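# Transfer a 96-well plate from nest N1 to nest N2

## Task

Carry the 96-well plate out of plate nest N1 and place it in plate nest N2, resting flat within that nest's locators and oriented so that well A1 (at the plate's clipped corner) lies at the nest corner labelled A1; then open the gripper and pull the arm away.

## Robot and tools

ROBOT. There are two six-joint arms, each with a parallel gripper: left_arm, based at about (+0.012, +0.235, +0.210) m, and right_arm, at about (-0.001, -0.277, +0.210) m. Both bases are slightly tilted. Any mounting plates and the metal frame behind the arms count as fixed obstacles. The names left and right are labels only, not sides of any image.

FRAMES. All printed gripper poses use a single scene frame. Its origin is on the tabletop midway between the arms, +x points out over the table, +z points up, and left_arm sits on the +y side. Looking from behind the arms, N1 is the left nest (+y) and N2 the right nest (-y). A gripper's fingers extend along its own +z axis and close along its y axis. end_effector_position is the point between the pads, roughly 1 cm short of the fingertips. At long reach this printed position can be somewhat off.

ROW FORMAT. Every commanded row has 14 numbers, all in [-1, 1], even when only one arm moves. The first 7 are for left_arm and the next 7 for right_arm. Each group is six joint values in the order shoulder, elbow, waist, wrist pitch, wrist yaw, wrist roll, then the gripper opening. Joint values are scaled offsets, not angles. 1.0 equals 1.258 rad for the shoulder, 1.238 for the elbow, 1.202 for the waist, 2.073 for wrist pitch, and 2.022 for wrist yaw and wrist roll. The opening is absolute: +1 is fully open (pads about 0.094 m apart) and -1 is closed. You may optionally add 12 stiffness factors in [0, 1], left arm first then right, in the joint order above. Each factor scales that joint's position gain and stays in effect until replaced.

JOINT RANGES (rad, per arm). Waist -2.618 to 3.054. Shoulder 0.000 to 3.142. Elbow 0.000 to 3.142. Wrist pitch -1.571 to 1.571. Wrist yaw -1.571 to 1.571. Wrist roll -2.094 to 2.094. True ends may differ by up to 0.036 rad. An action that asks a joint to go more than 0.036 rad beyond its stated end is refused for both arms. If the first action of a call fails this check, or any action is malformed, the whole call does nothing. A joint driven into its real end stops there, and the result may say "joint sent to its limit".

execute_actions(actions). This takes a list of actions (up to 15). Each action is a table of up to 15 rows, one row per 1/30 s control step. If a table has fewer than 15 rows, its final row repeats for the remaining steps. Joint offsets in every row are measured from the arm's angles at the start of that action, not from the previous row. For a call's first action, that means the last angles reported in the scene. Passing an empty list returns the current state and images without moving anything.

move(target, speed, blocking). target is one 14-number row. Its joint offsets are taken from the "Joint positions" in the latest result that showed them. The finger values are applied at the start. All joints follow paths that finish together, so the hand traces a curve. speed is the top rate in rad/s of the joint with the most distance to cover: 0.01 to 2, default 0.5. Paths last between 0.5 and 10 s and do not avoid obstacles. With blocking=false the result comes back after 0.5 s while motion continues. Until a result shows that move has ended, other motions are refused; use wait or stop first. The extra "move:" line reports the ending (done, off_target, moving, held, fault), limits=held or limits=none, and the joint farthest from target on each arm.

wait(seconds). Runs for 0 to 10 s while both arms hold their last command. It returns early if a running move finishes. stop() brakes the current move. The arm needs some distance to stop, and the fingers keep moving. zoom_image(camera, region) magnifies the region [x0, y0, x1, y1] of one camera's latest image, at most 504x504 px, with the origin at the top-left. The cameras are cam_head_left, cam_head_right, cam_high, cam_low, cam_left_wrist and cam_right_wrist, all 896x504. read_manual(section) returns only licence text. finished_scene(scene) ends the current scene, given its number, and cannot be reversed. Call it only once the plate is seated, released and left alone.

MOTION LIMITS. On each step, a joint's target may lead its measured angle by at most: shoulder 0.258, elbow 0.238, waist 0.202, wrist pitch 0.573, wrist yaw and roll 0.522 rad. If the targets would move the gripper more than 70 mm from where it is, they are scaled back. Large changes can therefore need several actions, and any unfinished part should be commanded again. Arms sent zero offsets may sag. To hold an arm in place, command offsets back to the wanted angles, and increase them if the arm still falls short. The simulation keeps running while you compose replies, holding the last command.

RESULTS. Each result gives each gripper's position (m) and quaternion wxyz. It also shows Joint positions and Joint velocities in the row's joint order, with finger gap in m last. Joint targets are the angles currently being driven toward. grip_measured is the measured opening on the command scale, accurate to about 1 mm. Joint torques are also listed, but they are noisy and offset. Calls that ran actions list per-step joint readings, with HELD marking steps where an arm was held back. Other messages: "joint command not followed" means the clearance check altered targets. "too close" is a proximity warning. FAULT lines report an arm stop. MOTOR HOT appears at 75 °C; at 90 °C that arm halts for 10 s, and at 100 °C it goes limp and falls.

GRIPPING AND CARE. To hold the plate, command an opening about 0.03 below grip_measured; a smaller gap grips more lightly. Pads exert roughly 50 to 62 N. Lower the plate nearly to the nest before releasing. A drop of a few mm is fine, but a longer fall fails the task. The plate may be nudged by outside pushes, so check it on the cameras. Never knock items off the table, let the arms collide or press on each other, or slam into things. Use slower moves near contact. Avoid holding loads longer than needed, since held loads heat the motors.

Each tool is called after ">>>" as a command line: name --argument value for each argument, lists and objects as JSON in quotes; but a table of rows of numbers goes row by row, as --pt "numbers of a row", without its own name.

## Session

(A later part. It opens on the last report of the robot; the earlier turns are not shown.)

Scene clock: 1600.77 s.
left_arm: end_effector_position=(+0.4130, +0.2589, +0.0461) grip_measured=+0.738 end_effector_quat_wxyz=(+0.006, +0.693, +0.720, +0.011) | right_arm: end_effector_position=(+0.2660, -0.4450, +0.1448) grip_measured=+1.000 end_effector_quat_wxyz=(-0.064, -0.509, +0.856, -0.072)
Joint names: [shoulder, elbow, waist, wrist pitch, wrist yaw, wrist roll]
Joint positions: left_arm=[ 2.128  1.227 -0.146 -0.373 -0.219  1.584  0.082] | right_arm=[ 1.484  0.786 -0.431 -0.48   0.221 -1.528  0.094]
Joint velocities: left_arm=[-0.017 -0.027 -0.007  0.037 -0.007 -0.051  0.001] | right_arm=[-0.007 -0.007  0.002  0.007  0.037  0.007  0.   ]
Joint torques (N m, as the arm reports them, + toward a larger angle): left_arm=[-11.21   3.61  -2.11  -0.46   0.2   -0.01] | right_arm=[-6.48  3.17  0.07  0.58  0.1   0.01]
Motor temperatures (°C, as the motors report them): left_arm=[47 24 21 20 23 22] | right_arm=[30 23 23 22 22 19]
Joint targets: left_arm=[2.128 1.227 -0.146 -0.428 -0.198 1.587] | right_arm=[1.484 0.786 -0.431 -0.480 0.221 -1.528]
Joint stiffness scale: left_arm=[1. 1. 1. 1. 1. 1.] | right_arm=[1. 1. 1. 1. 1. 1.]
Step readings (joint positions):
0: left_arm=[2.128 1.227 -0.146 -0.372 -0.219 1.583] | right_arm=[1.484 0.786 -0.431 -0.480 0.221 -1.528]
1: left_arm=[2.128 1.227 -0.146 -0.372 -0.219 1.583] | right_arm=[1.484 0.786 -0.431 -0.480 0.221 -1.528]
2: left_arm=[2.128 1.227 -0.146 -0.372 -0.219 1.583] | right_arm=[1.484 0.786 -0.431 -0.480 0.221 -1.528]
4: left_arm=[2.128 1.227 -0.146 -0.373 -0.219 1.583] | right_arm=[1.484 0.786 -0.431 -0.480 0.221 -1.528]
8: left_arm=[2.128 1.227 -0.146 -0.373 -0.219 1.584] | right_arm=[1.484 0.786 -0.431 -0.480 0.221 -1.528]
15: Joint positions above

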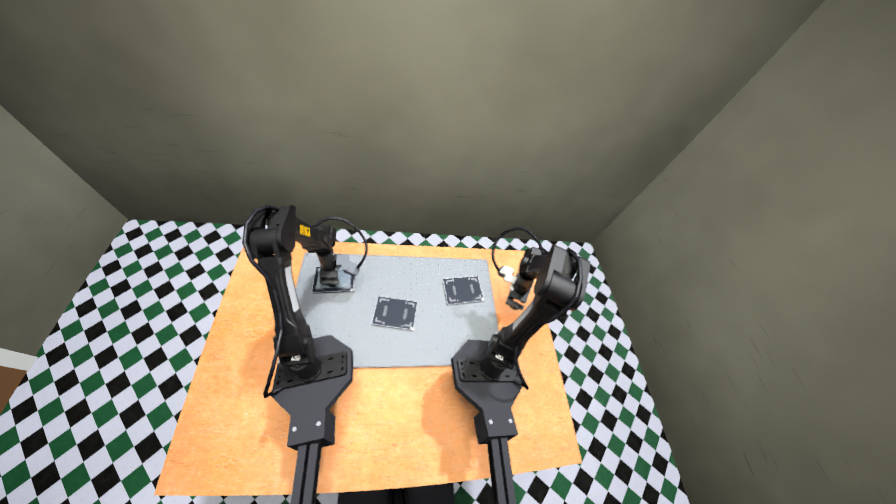

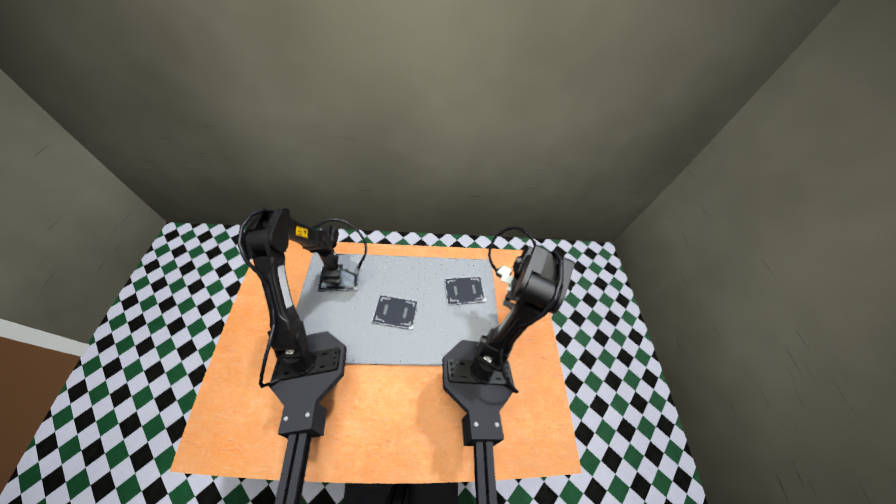

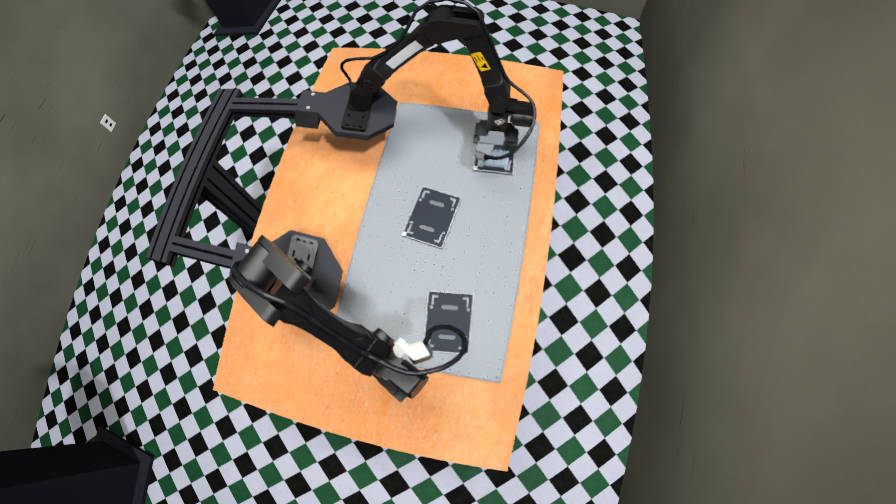

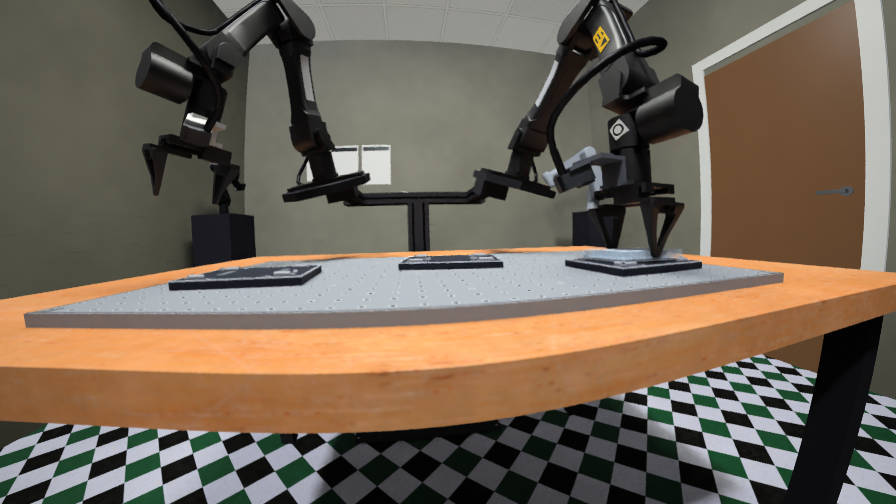

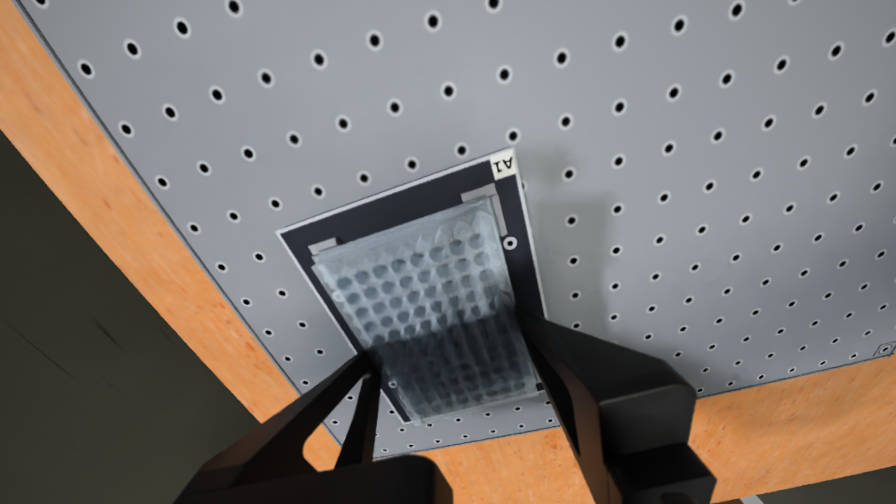

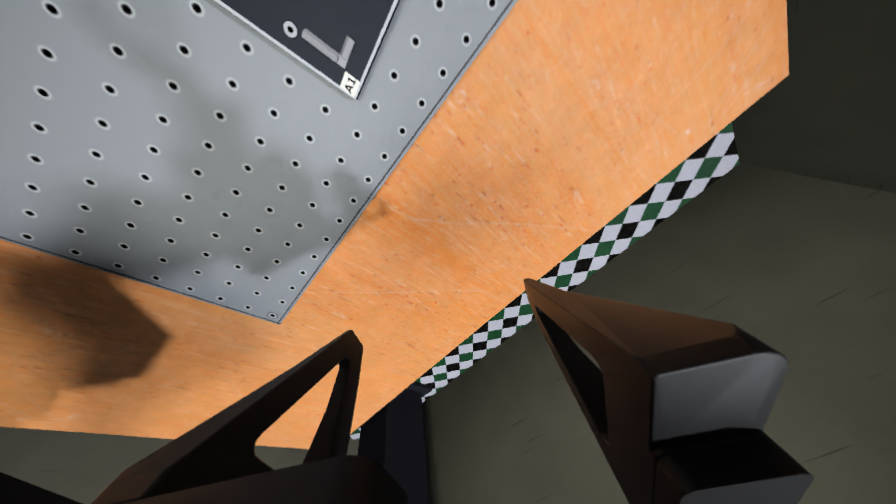

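>>> execute_actions --actions '[[[0,0,0,-0.026,0.0104,0.002,0.705,0,0,0,0,0,0,1],[0,0,0,-0.026,0.0104,0.003,0.705,0,0,0,0,0,0,1],[0,0,0,-0.026,0.0104,0.004,0.705,0,0,0,0,0,0,1],[0,0,0,-0.026,0.0104,0.005,0.705,0,0,0,0,0,0,1]]]'

>>> zoom_image --camera "cam_left_wrist" --region '[455, 175, 525, 245]'

Scene clock: 1609.00 s.
left_arm: end_effector_position=(+0.4129, +0.2589, +0.0461) grip_measured=+0.738 end_effector_quat_wxyz=(+0.006, +0.694, +0.720, +0.011) | right_arm: end_effector_position=(+0.2660, -0.4450, +0.1448) grip_measured=+1.000 end_effector_quat_wxyz=(-0.064, -0.509, +0.856, -0.072)
Joint names: [shoulder, elbow, waist, wrist pitch, wrist yaw, wrist roll]
Joint positions: left_arm=[ 2.128  1.227 -0.146 -0.373 -0.219  1.586  0.082] | right_arm=[ 1.484  0.786 -0.431 -0.48   0.221 -1.528  0.094]
Joint velocities: left_arm=[ 0.002 -0.017 -0.007  0.007  0.066  0.022  0.001] | right_arm=[-0.002  0.017  0.002 -0.051 -0.007 -0.051  0.   ]
Joint torques (N m, as the arm reports them, + toward a larger angle): left_arm=[-11.2    3.61  -2.12  -0.45   0.2    0.04] | right_arm=[-6.46  3.26  0.1   0.58  0.1   0.01]
Motor temperatures (°C, as the motors report them): left_arm=[47 24 21 20 23 22] | right_arm=[30 23 23 22 22 19]
Joint targets: left_arm=[2.128 1.227 -0.146 -0.427 -0.198 1.594] | right_arm=[1.484 0.786 -0.431 -0.480 0.221 -1.528]
Joint stiffness scale: left_arm=[1. 1. 1. 1. 1. 1.] | right_arm=[1. 1. 1. 1. 1. 1.]
Step readings (joint positions):
0: left_arm=[2.128 1.227 -0.146 -0.373 -0.219 1.584] | right_arm=[1.484 0.786 -0.431 -0.480 0.221 -1.528]
1: left_arm=[2.128 1.227 -0.146 -0.373 -0.219 1.584] | right_arm=[1.484 0.786 -0.431 -0.480 0.221 -1.528]
2: left_arm=[2.128 1.227 -0.146 -0.373 -0.219 1.585] | right_arm=[1.484 0.786 -0.431 -0.480 0.221 -1.528]
4: left_arm=[2.128 1.227 -0.146 -0.373 -0.219 1.585] | right_arm=[1.484 0.786 -0.431 -0.480 0.221 -1.528]
8: left_arm=[2.128 1.227 -0.146 -0.373 -0.219 1.586] | right_arm=[1.484 0.786 -0.431 -0.480 0.221 -1.528]
15: Joint positions above

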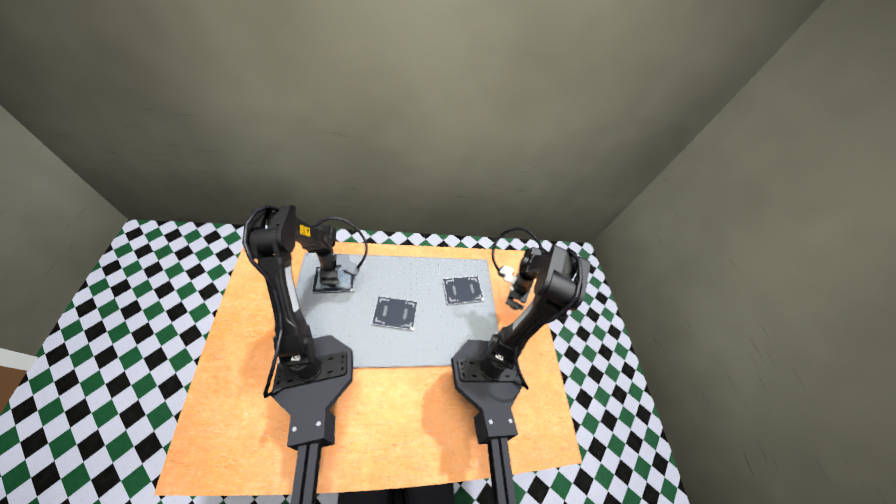

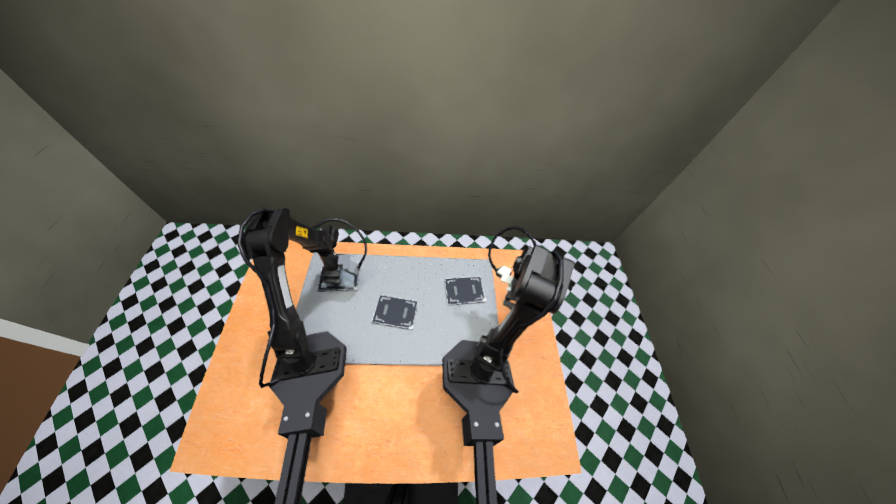

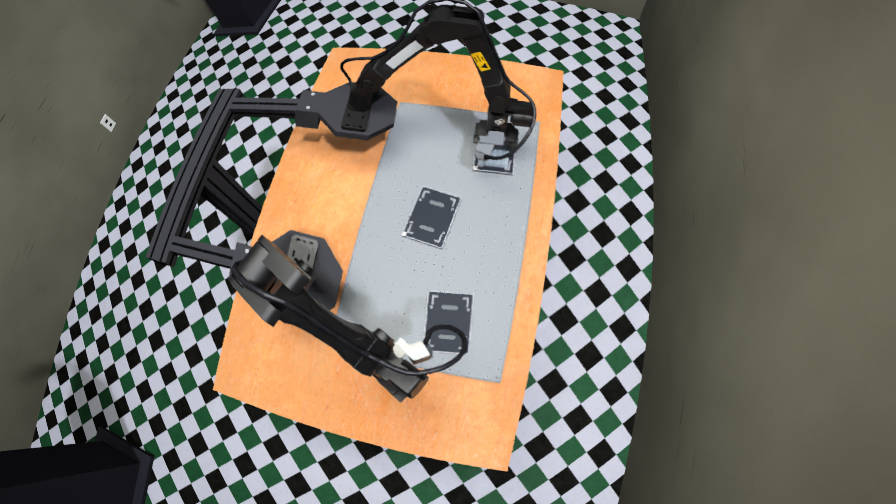

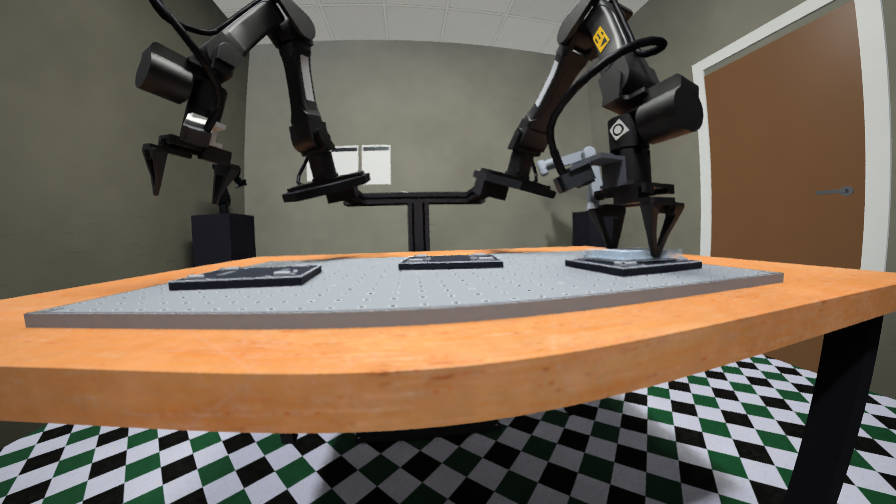

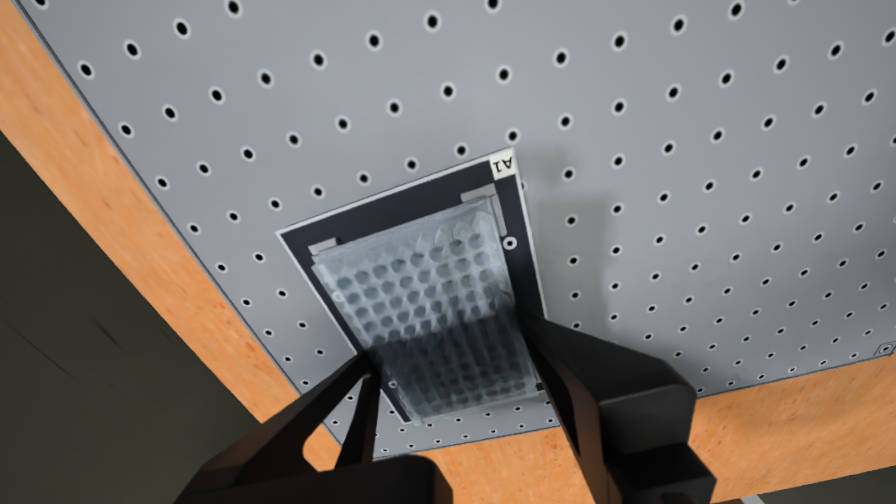

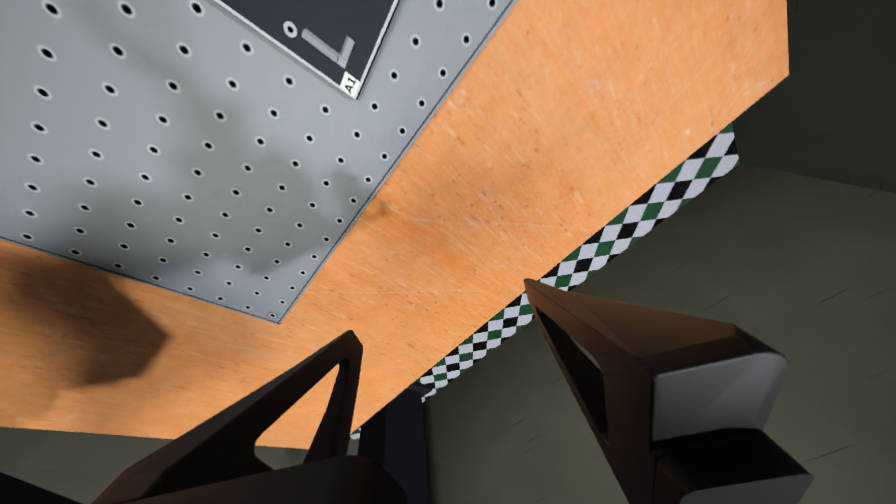

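Region (455, 175, 525, 245) of cam_left_wrist's 896x504 image, scaled by 7.200, with more detail than that image has.

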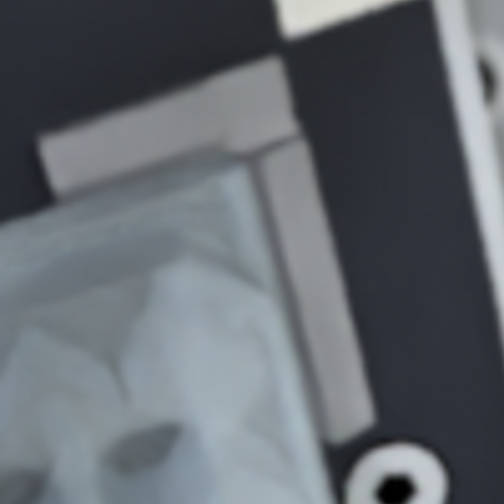

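>>> execute_actions --actions '[[[0,0,0,-0.026,0.0104,0.004,0.705,0,0,0,0,0,0,1],[0,0,0,-0.026,0.0104,0.0045,0.705,0,0,0,0,0,0,1],[0,0,0,-0.026,0.0104,0.005,0.705,0,0,0,0,0,0,1],[0,0,0,-0.026,0.0104,0.0055,0.705,0,0,0,0,0,0,1],[0,0,0,-0.026,0.0104,0.006,0.705,0,0,0,0,0,0,1]]]'

>>> zoom_image --camera "cam_left_wrist" --region '[455, 175, 525, 245]'

>>> zoom_image --camera "cam_left_wrist" --region '[295, 220, 365, 290]'

Scene clock: 1615.80 s.
left_arm: end_effector_position=(+0.4129, +0.2588, +0.0461) grip_measured=+0.738 end_effector_quat_wxyz=(+0.006, +0.694, +0.720, +0.011) | right_arm: end_effector_position=(+0.2660, -0.4450, +0.1448) grip_measured=+1.000 end_effector_quat_wxyz=(-0.064, -0.509, +0.856, -0.072)
Joint names: [shoulder, elbow, waist, wrist pitch, wrist yaw, wrist roll]
Joint positions: left_arm=[ 2.128  1.227 -0.146 -0.373 -0.219  1.587  0.082] | right_arm=[ 1.484  0.786 -0.431 -0.48   0.221 -1.528  0.094]
Joint velocities: left_arm=[ 0.012  0.002 -0.002 -0.037 -0.081 -0.051  0.001] | right_arm=[ 0.017  0.002 -0.032  0.051  0.022 -0.022  0.   ]
Joint torques (N m, as the arm reports them, + toward a larger angle): left_arm=[-11.21   3.6   -2.12  -0.45   0.2    0.07] | right_arm=[-6.48  3.18  0.1   0.58  0.1   0.01]
Motor temperatures (°C, as the motors report them): left_arm=[47 24 21 20 23 22] | right_arm=[30 23 23 22 22 19]
Joint targets: left_arm=[2.128 1.227 -0.146 -0.427 -0.198 1.598] | right_arm=[1.484 0.786 -0.431 -0.480 0.221 -1.528]
Joint stiffness scale: left_arm=[1. 1. 1. 1. 1. 1.] | right_arm=[1. 1. 1. 1. 1. 1.]
Step readings (joint positions):
0: left_arm=[2.128 1.227 -0.146 -0.373 -0.219 1.586] | right_arm=[1.484 0.786 -0.431 -0.480 0.221 -1.528]
1: left_arm=[2.128 1.227 -0.146 -0.373 -0.219 1.586] | right_arm=[1.484 0.786 -0.431 -0.480 0.221 -1.528]
2: left_arm=[2.128 1.227 -0.146 -0.373 -0.219 1.586] | right_arm=[1.484 0.786 -0.431 -0.480 0.221 -1.528]
4: left_arm=[2.128 1.227 -0.146 -0.373 -0.219 1.586] | right_arm=[1.484 0.786 -0.431 -0.480 0.221 -1.528]
8: left_arm=[2.128 1.227 -0.146 -0.373 -0.219 1.587] | right_arm=[1.484 0.786 -0.431 -0.480 0.221 -1.528]
15: Joint positions above

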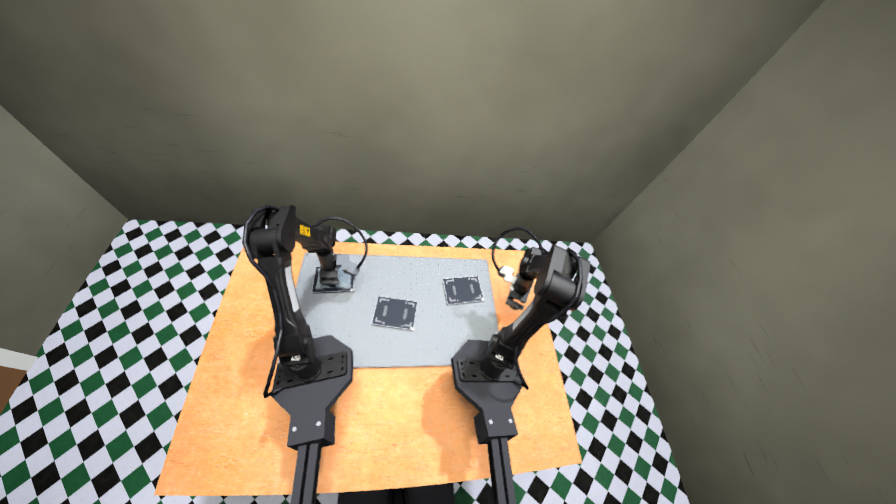

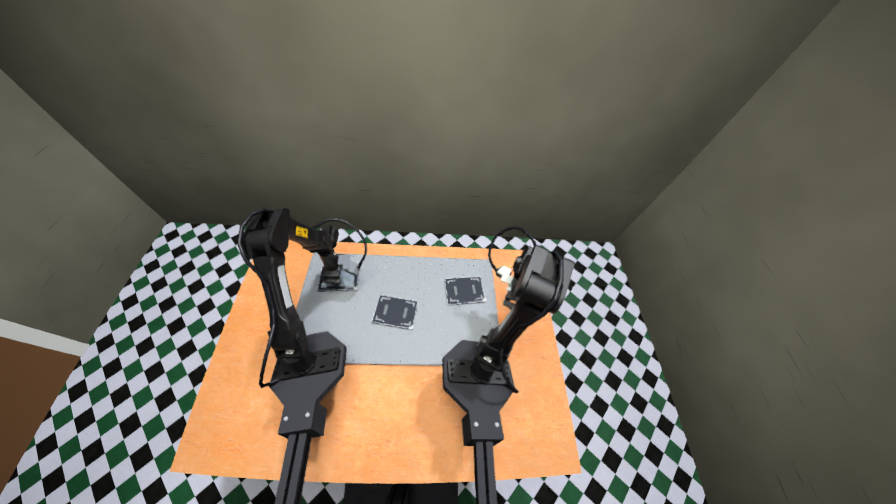

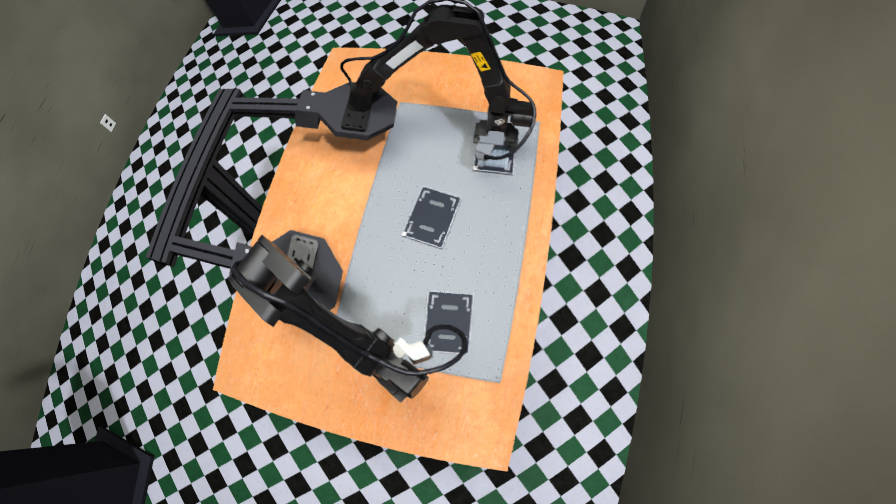

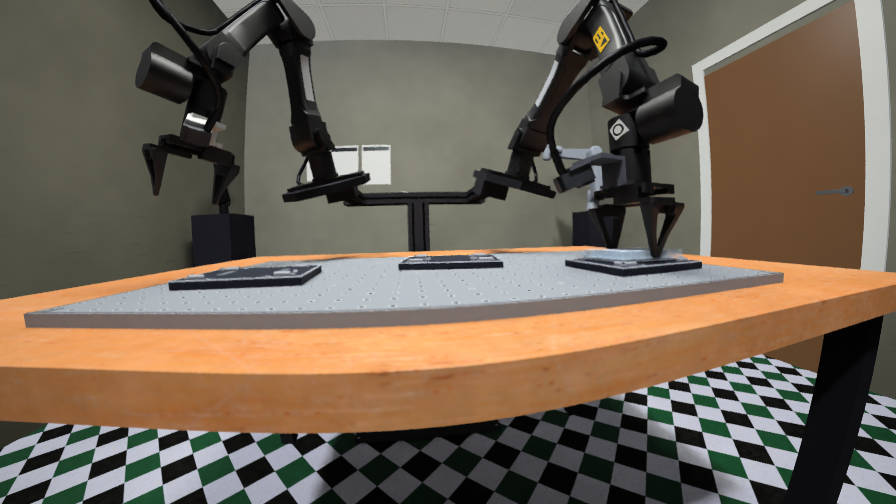

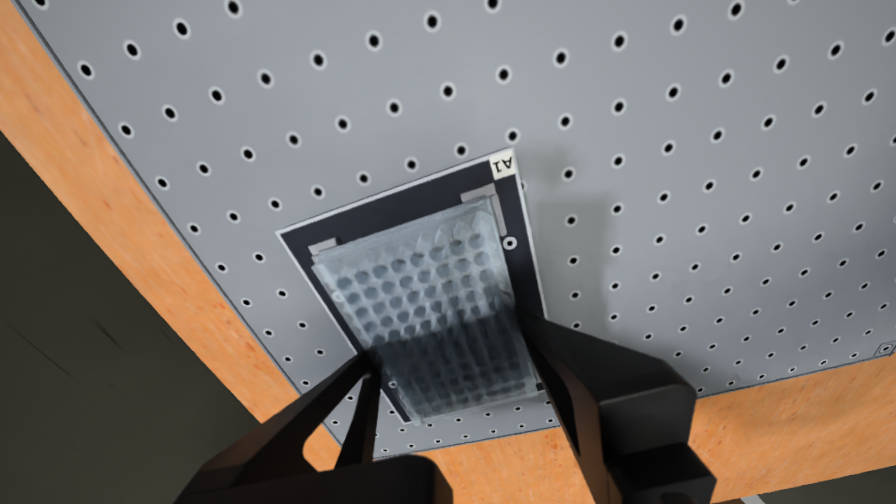

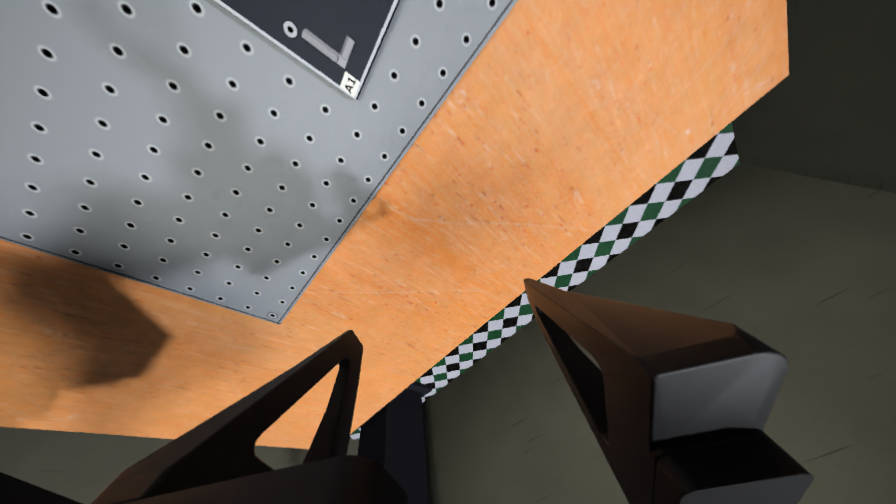

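Region (455, 175, 525, 245) of cam_left_wrist's 896x504 image, scaled by 7.200, with more detail than that image has.

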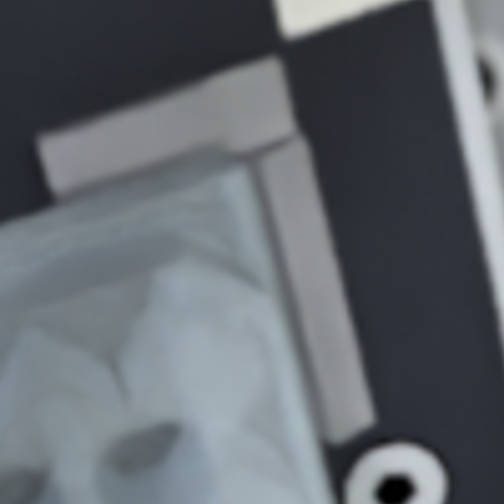

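Region (295, 220, 365, 290) of cam_left_wrist's 896x504 image, scaled by 7.200, with more detail than that image has.

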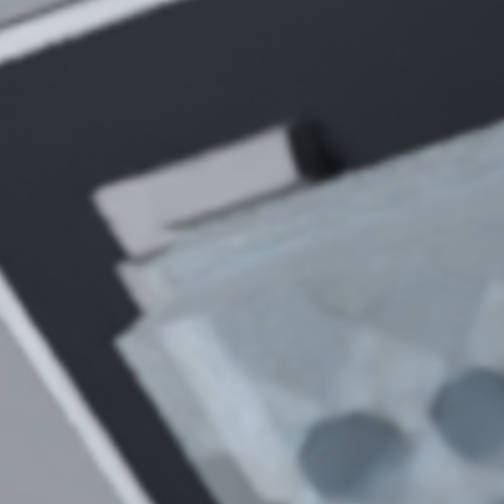

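>>> execute_actions --actions '[[[0.002,0,0,-0.024,0.0104,0.004,0.705,0,0,0,0,0,0,1],[0.004,0,0,-0.022,0.0104,0.004,0.705,0,0,0,0,0,0,1],[0.006,0,0,-0.020,0.0104,0.004,0.705,0,0,0,0,0,0,1],[0.008,0,0,-0.018,0.0104,0.004,0.705,0,0,0,0,0,0,1],[0.010,0,0,-0.016,0.0104,0.004,0.705,0,0,0,0,0,0,1],[0.012,0,0,-0.014,0.0104,0.004,0.705,0,0,0,0,0,0,1],[0.014,0,0,-0.012,0.0104,0.004,0.705,0,0,0,0,0,0,1],[0.016,0,0,-0.012,0.0104,0.004,0.705,0,0,0,0,0,0,1],[0.017,0,0,-0.012,0.0104,0.004,0.705,0,0,0,0,0,0,1],[0.018,0,0,-0.012,0.0104,0.004,0.705,0,0,0,0,0,0,1],[0.019,0,0,-0.012,0.0104,0.004,0.705,0,0,0,0,0,0,1],[0.020,0,0,-0.012,0.0104,0.004,0.705,0,0,0,0,0,0,1]]]'

Scene clock: 1626.50 s.
left_arm: end_effector_position=(+0.4127, +0.2587, +0.0457) grip_measured=+0.738 end_effector_quat_wxyz=(+0.006, +0.694, +0.720, +0.011) | right_arm: end_effector_position=(+0.2660, -0.4450, +0.1448) grip_measured=+1.000 end_effector_quat_wxyz=(-0.064, -0.509, +0.856, -0.072)
Joint names: [shoulder, elbow, waist, wrist pitch, wrist yaw, wrist roll]
Joint positions: left_arm=[ 2.129  1.227 -0.146 -0.373 -0.219  1.587  0.082] | right_arm=[ 1.484  0.786 -0.431 -0.48   0.221 -1.528  0.094]
Joint velocities: left_arm=[-0.007  0.017 -0.017 -0.007 -0.007 -0.007  0.   ] | right_arm=[ 0.007 -0.002 -0.007 -0.007 -0.022 -0.037  0.   ]
Joint torques (N m, as the arm reports them, + toward a larger angle): left_arm=[-9.18  3.6  -2.12 -0.18  0.19  0.03] | right_arm=[-6.46  3.23  0.06  0.57  0.12  0.02]
Motor temperatures (°C, as the motors report them): left_arm=[47 24 21 20 23 22] | right_arm=[30 23 23 22 22 19]
Joint targets: left_arm=[2.154 1.227 -0.146 -0.398 -0.198 1.595] | right_arm=[1.484 0.786 -0.431 -0.480 0.221 -1.528]
Joint stiffness scale: left_arm=[1. 1. 1. 1. 1. 1.] | right_arm=[1. 1. 1. 1. 1. 1.]
Step readings (joint positions):
0: left_arm=[2.128 1.227 -0.146 -0.373 -0.219 1.587] | right_arm=[1.484 0.786 -0.431 -0.480 0.221 -1.528]
1: left_arm=[2.128 1.227 -0.146 -0.373 -0.219 1.587] | right_arm=[1.484 0.786 -0.431 -0.480 0.221 -1.528]
2: left_arm=[2.128 1.227 -0.146 -0.373 -0.219 1.587] | right_arm=[1.484 0.786 -0.431 -0.480 0.221 -1.528]
4: left_arm=[2.128 1.227 -0.146 -0.373 -0.219 1.587] | right_arm=[1.484 0.786 -0.431 -0.480 0.221 -1.528]
8: left_arm=[2.128 1.227 -0.146 -0.373 -0.219 1.587] | right_arm=[1.484 0.786 -0.431 -0.480 0.221 -1.528]
15: Joint positions above

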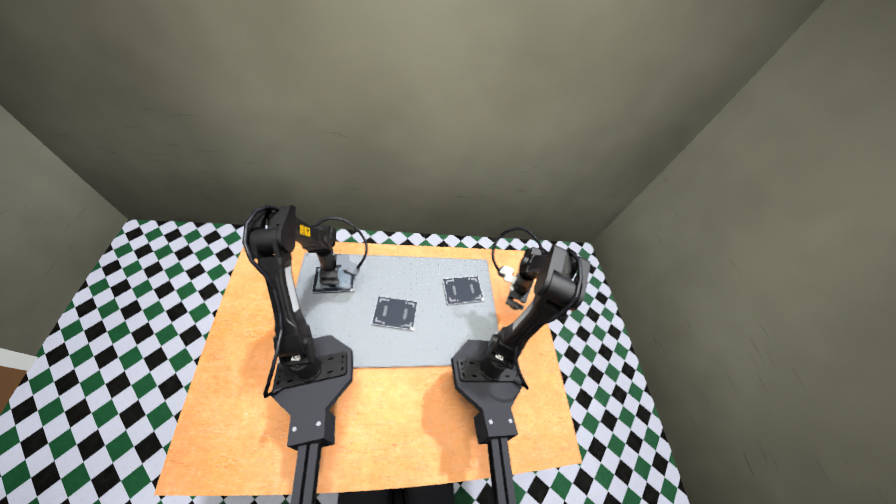

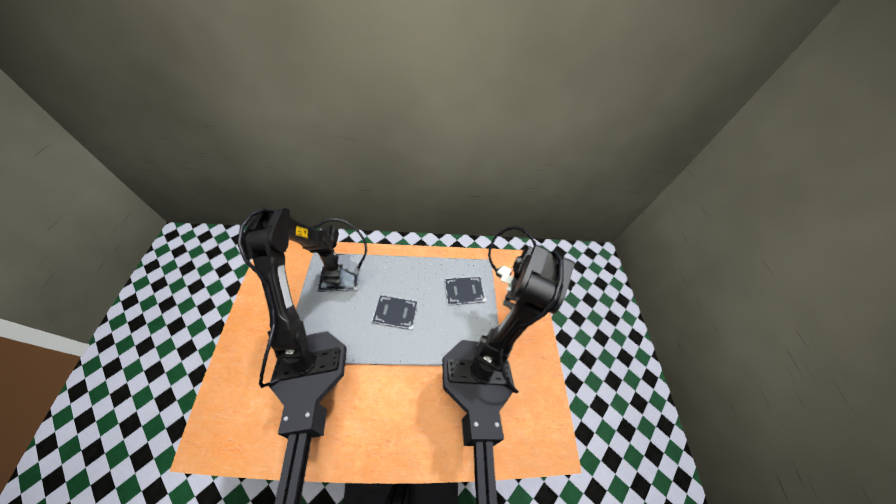

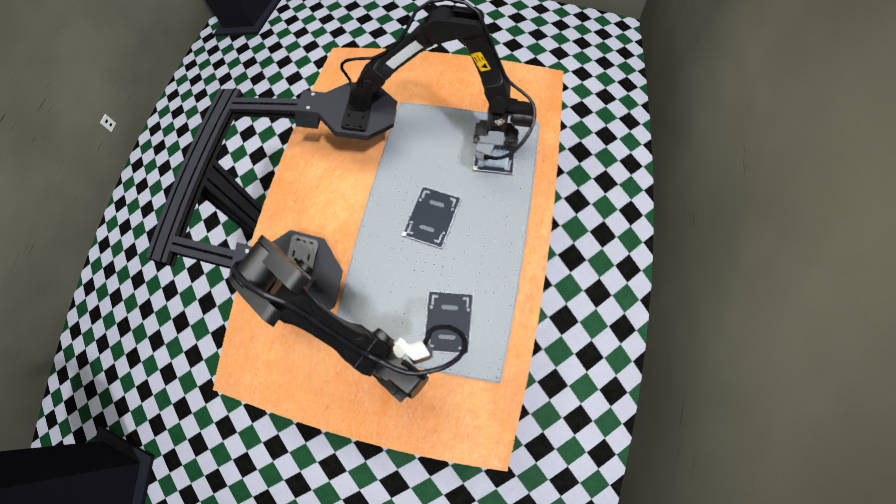

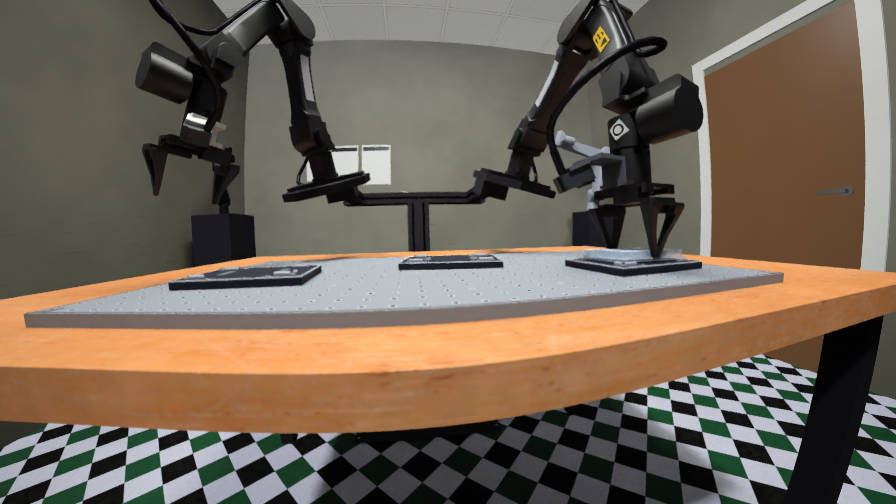

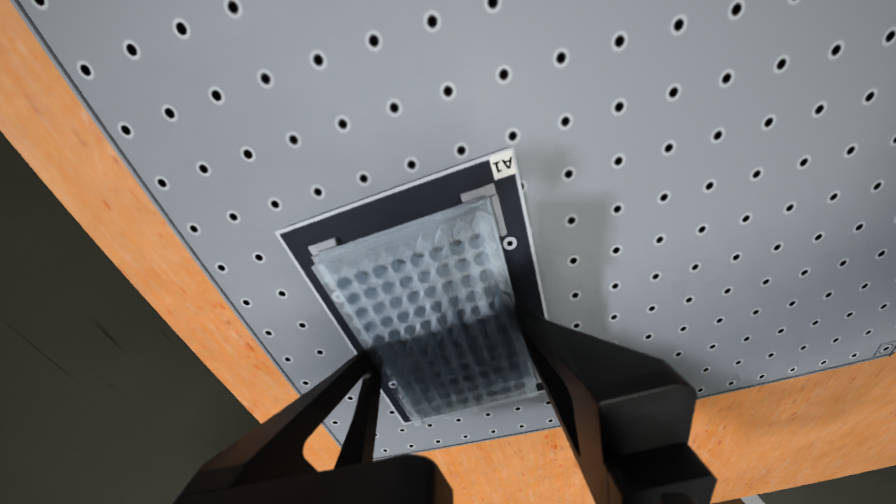

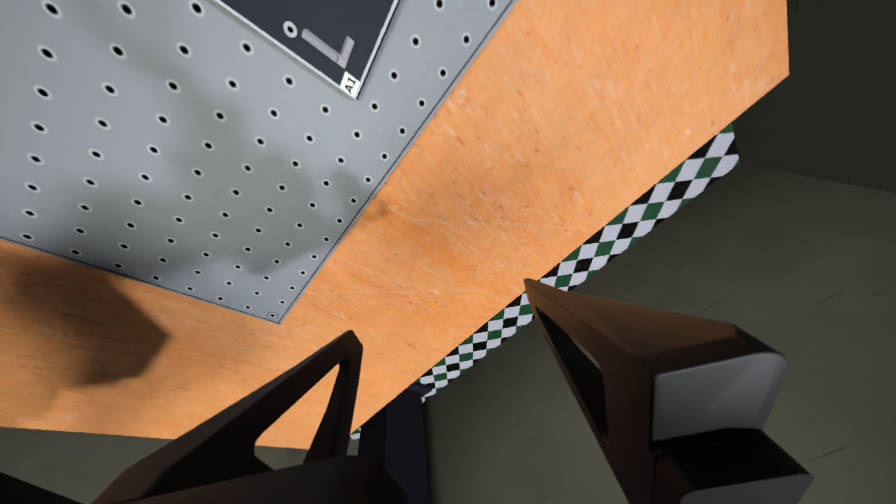

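>>> zoom_image --camera "cam_low" --region '[560, 235, 720, 285]'

>>> zoom_image --camera "cam_high" --region '[460, 120, 540, 190]'

Region (560, 235, 720, 285) of cam_low's 896x504 image, scaled by 3.150, with more detail than that image has; it fills the top 158 rows of this view, and the rest is white.

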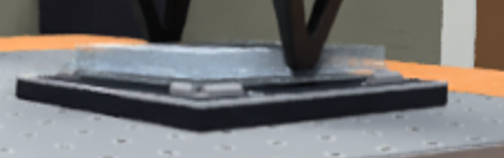

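Region (460, 120, 540, 190) of cam_high's 896x504 image, scaled by 6.300, with more detail than that image has; it fills the top 441 rows of this view, and the rest is white.

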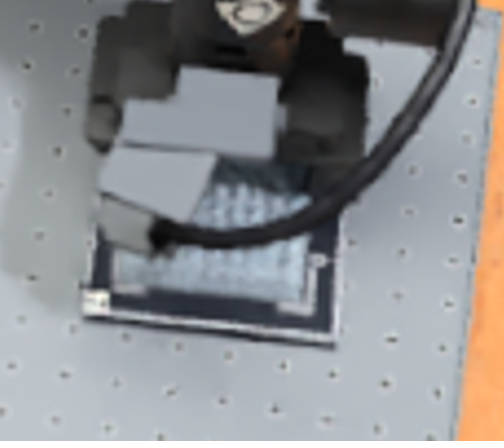

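>>> zoom_image --camera "cam_low" --region '[600, 250, 650, 275]'

>>> zoom_image --camera "cam_low" --region '[650, 243, 710, 273]'

>>> zoom_image --camera "cam_low" --region '[565, 243, 615, 268]'

Region (600, 250, 650, 275) of cam_low's 896x504 image, scaled by 10.080, with more detail than that image has.

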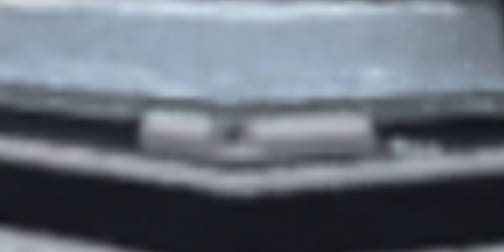

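Region (650, 243, 710, 273) of cam_low's 896x504 image, scaled by 8.400, with more detail than that image has.

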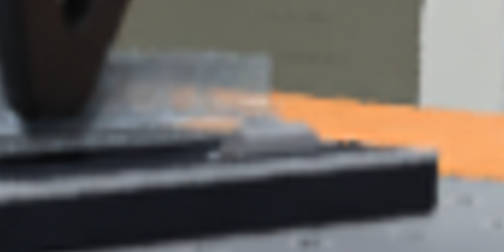

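Region (565, 243, 615, 268) of cam_low's 896x504 image, scaled by 10.080, with more detail than that image has.

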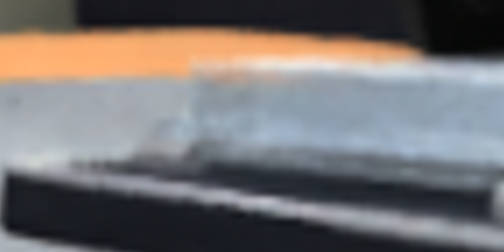

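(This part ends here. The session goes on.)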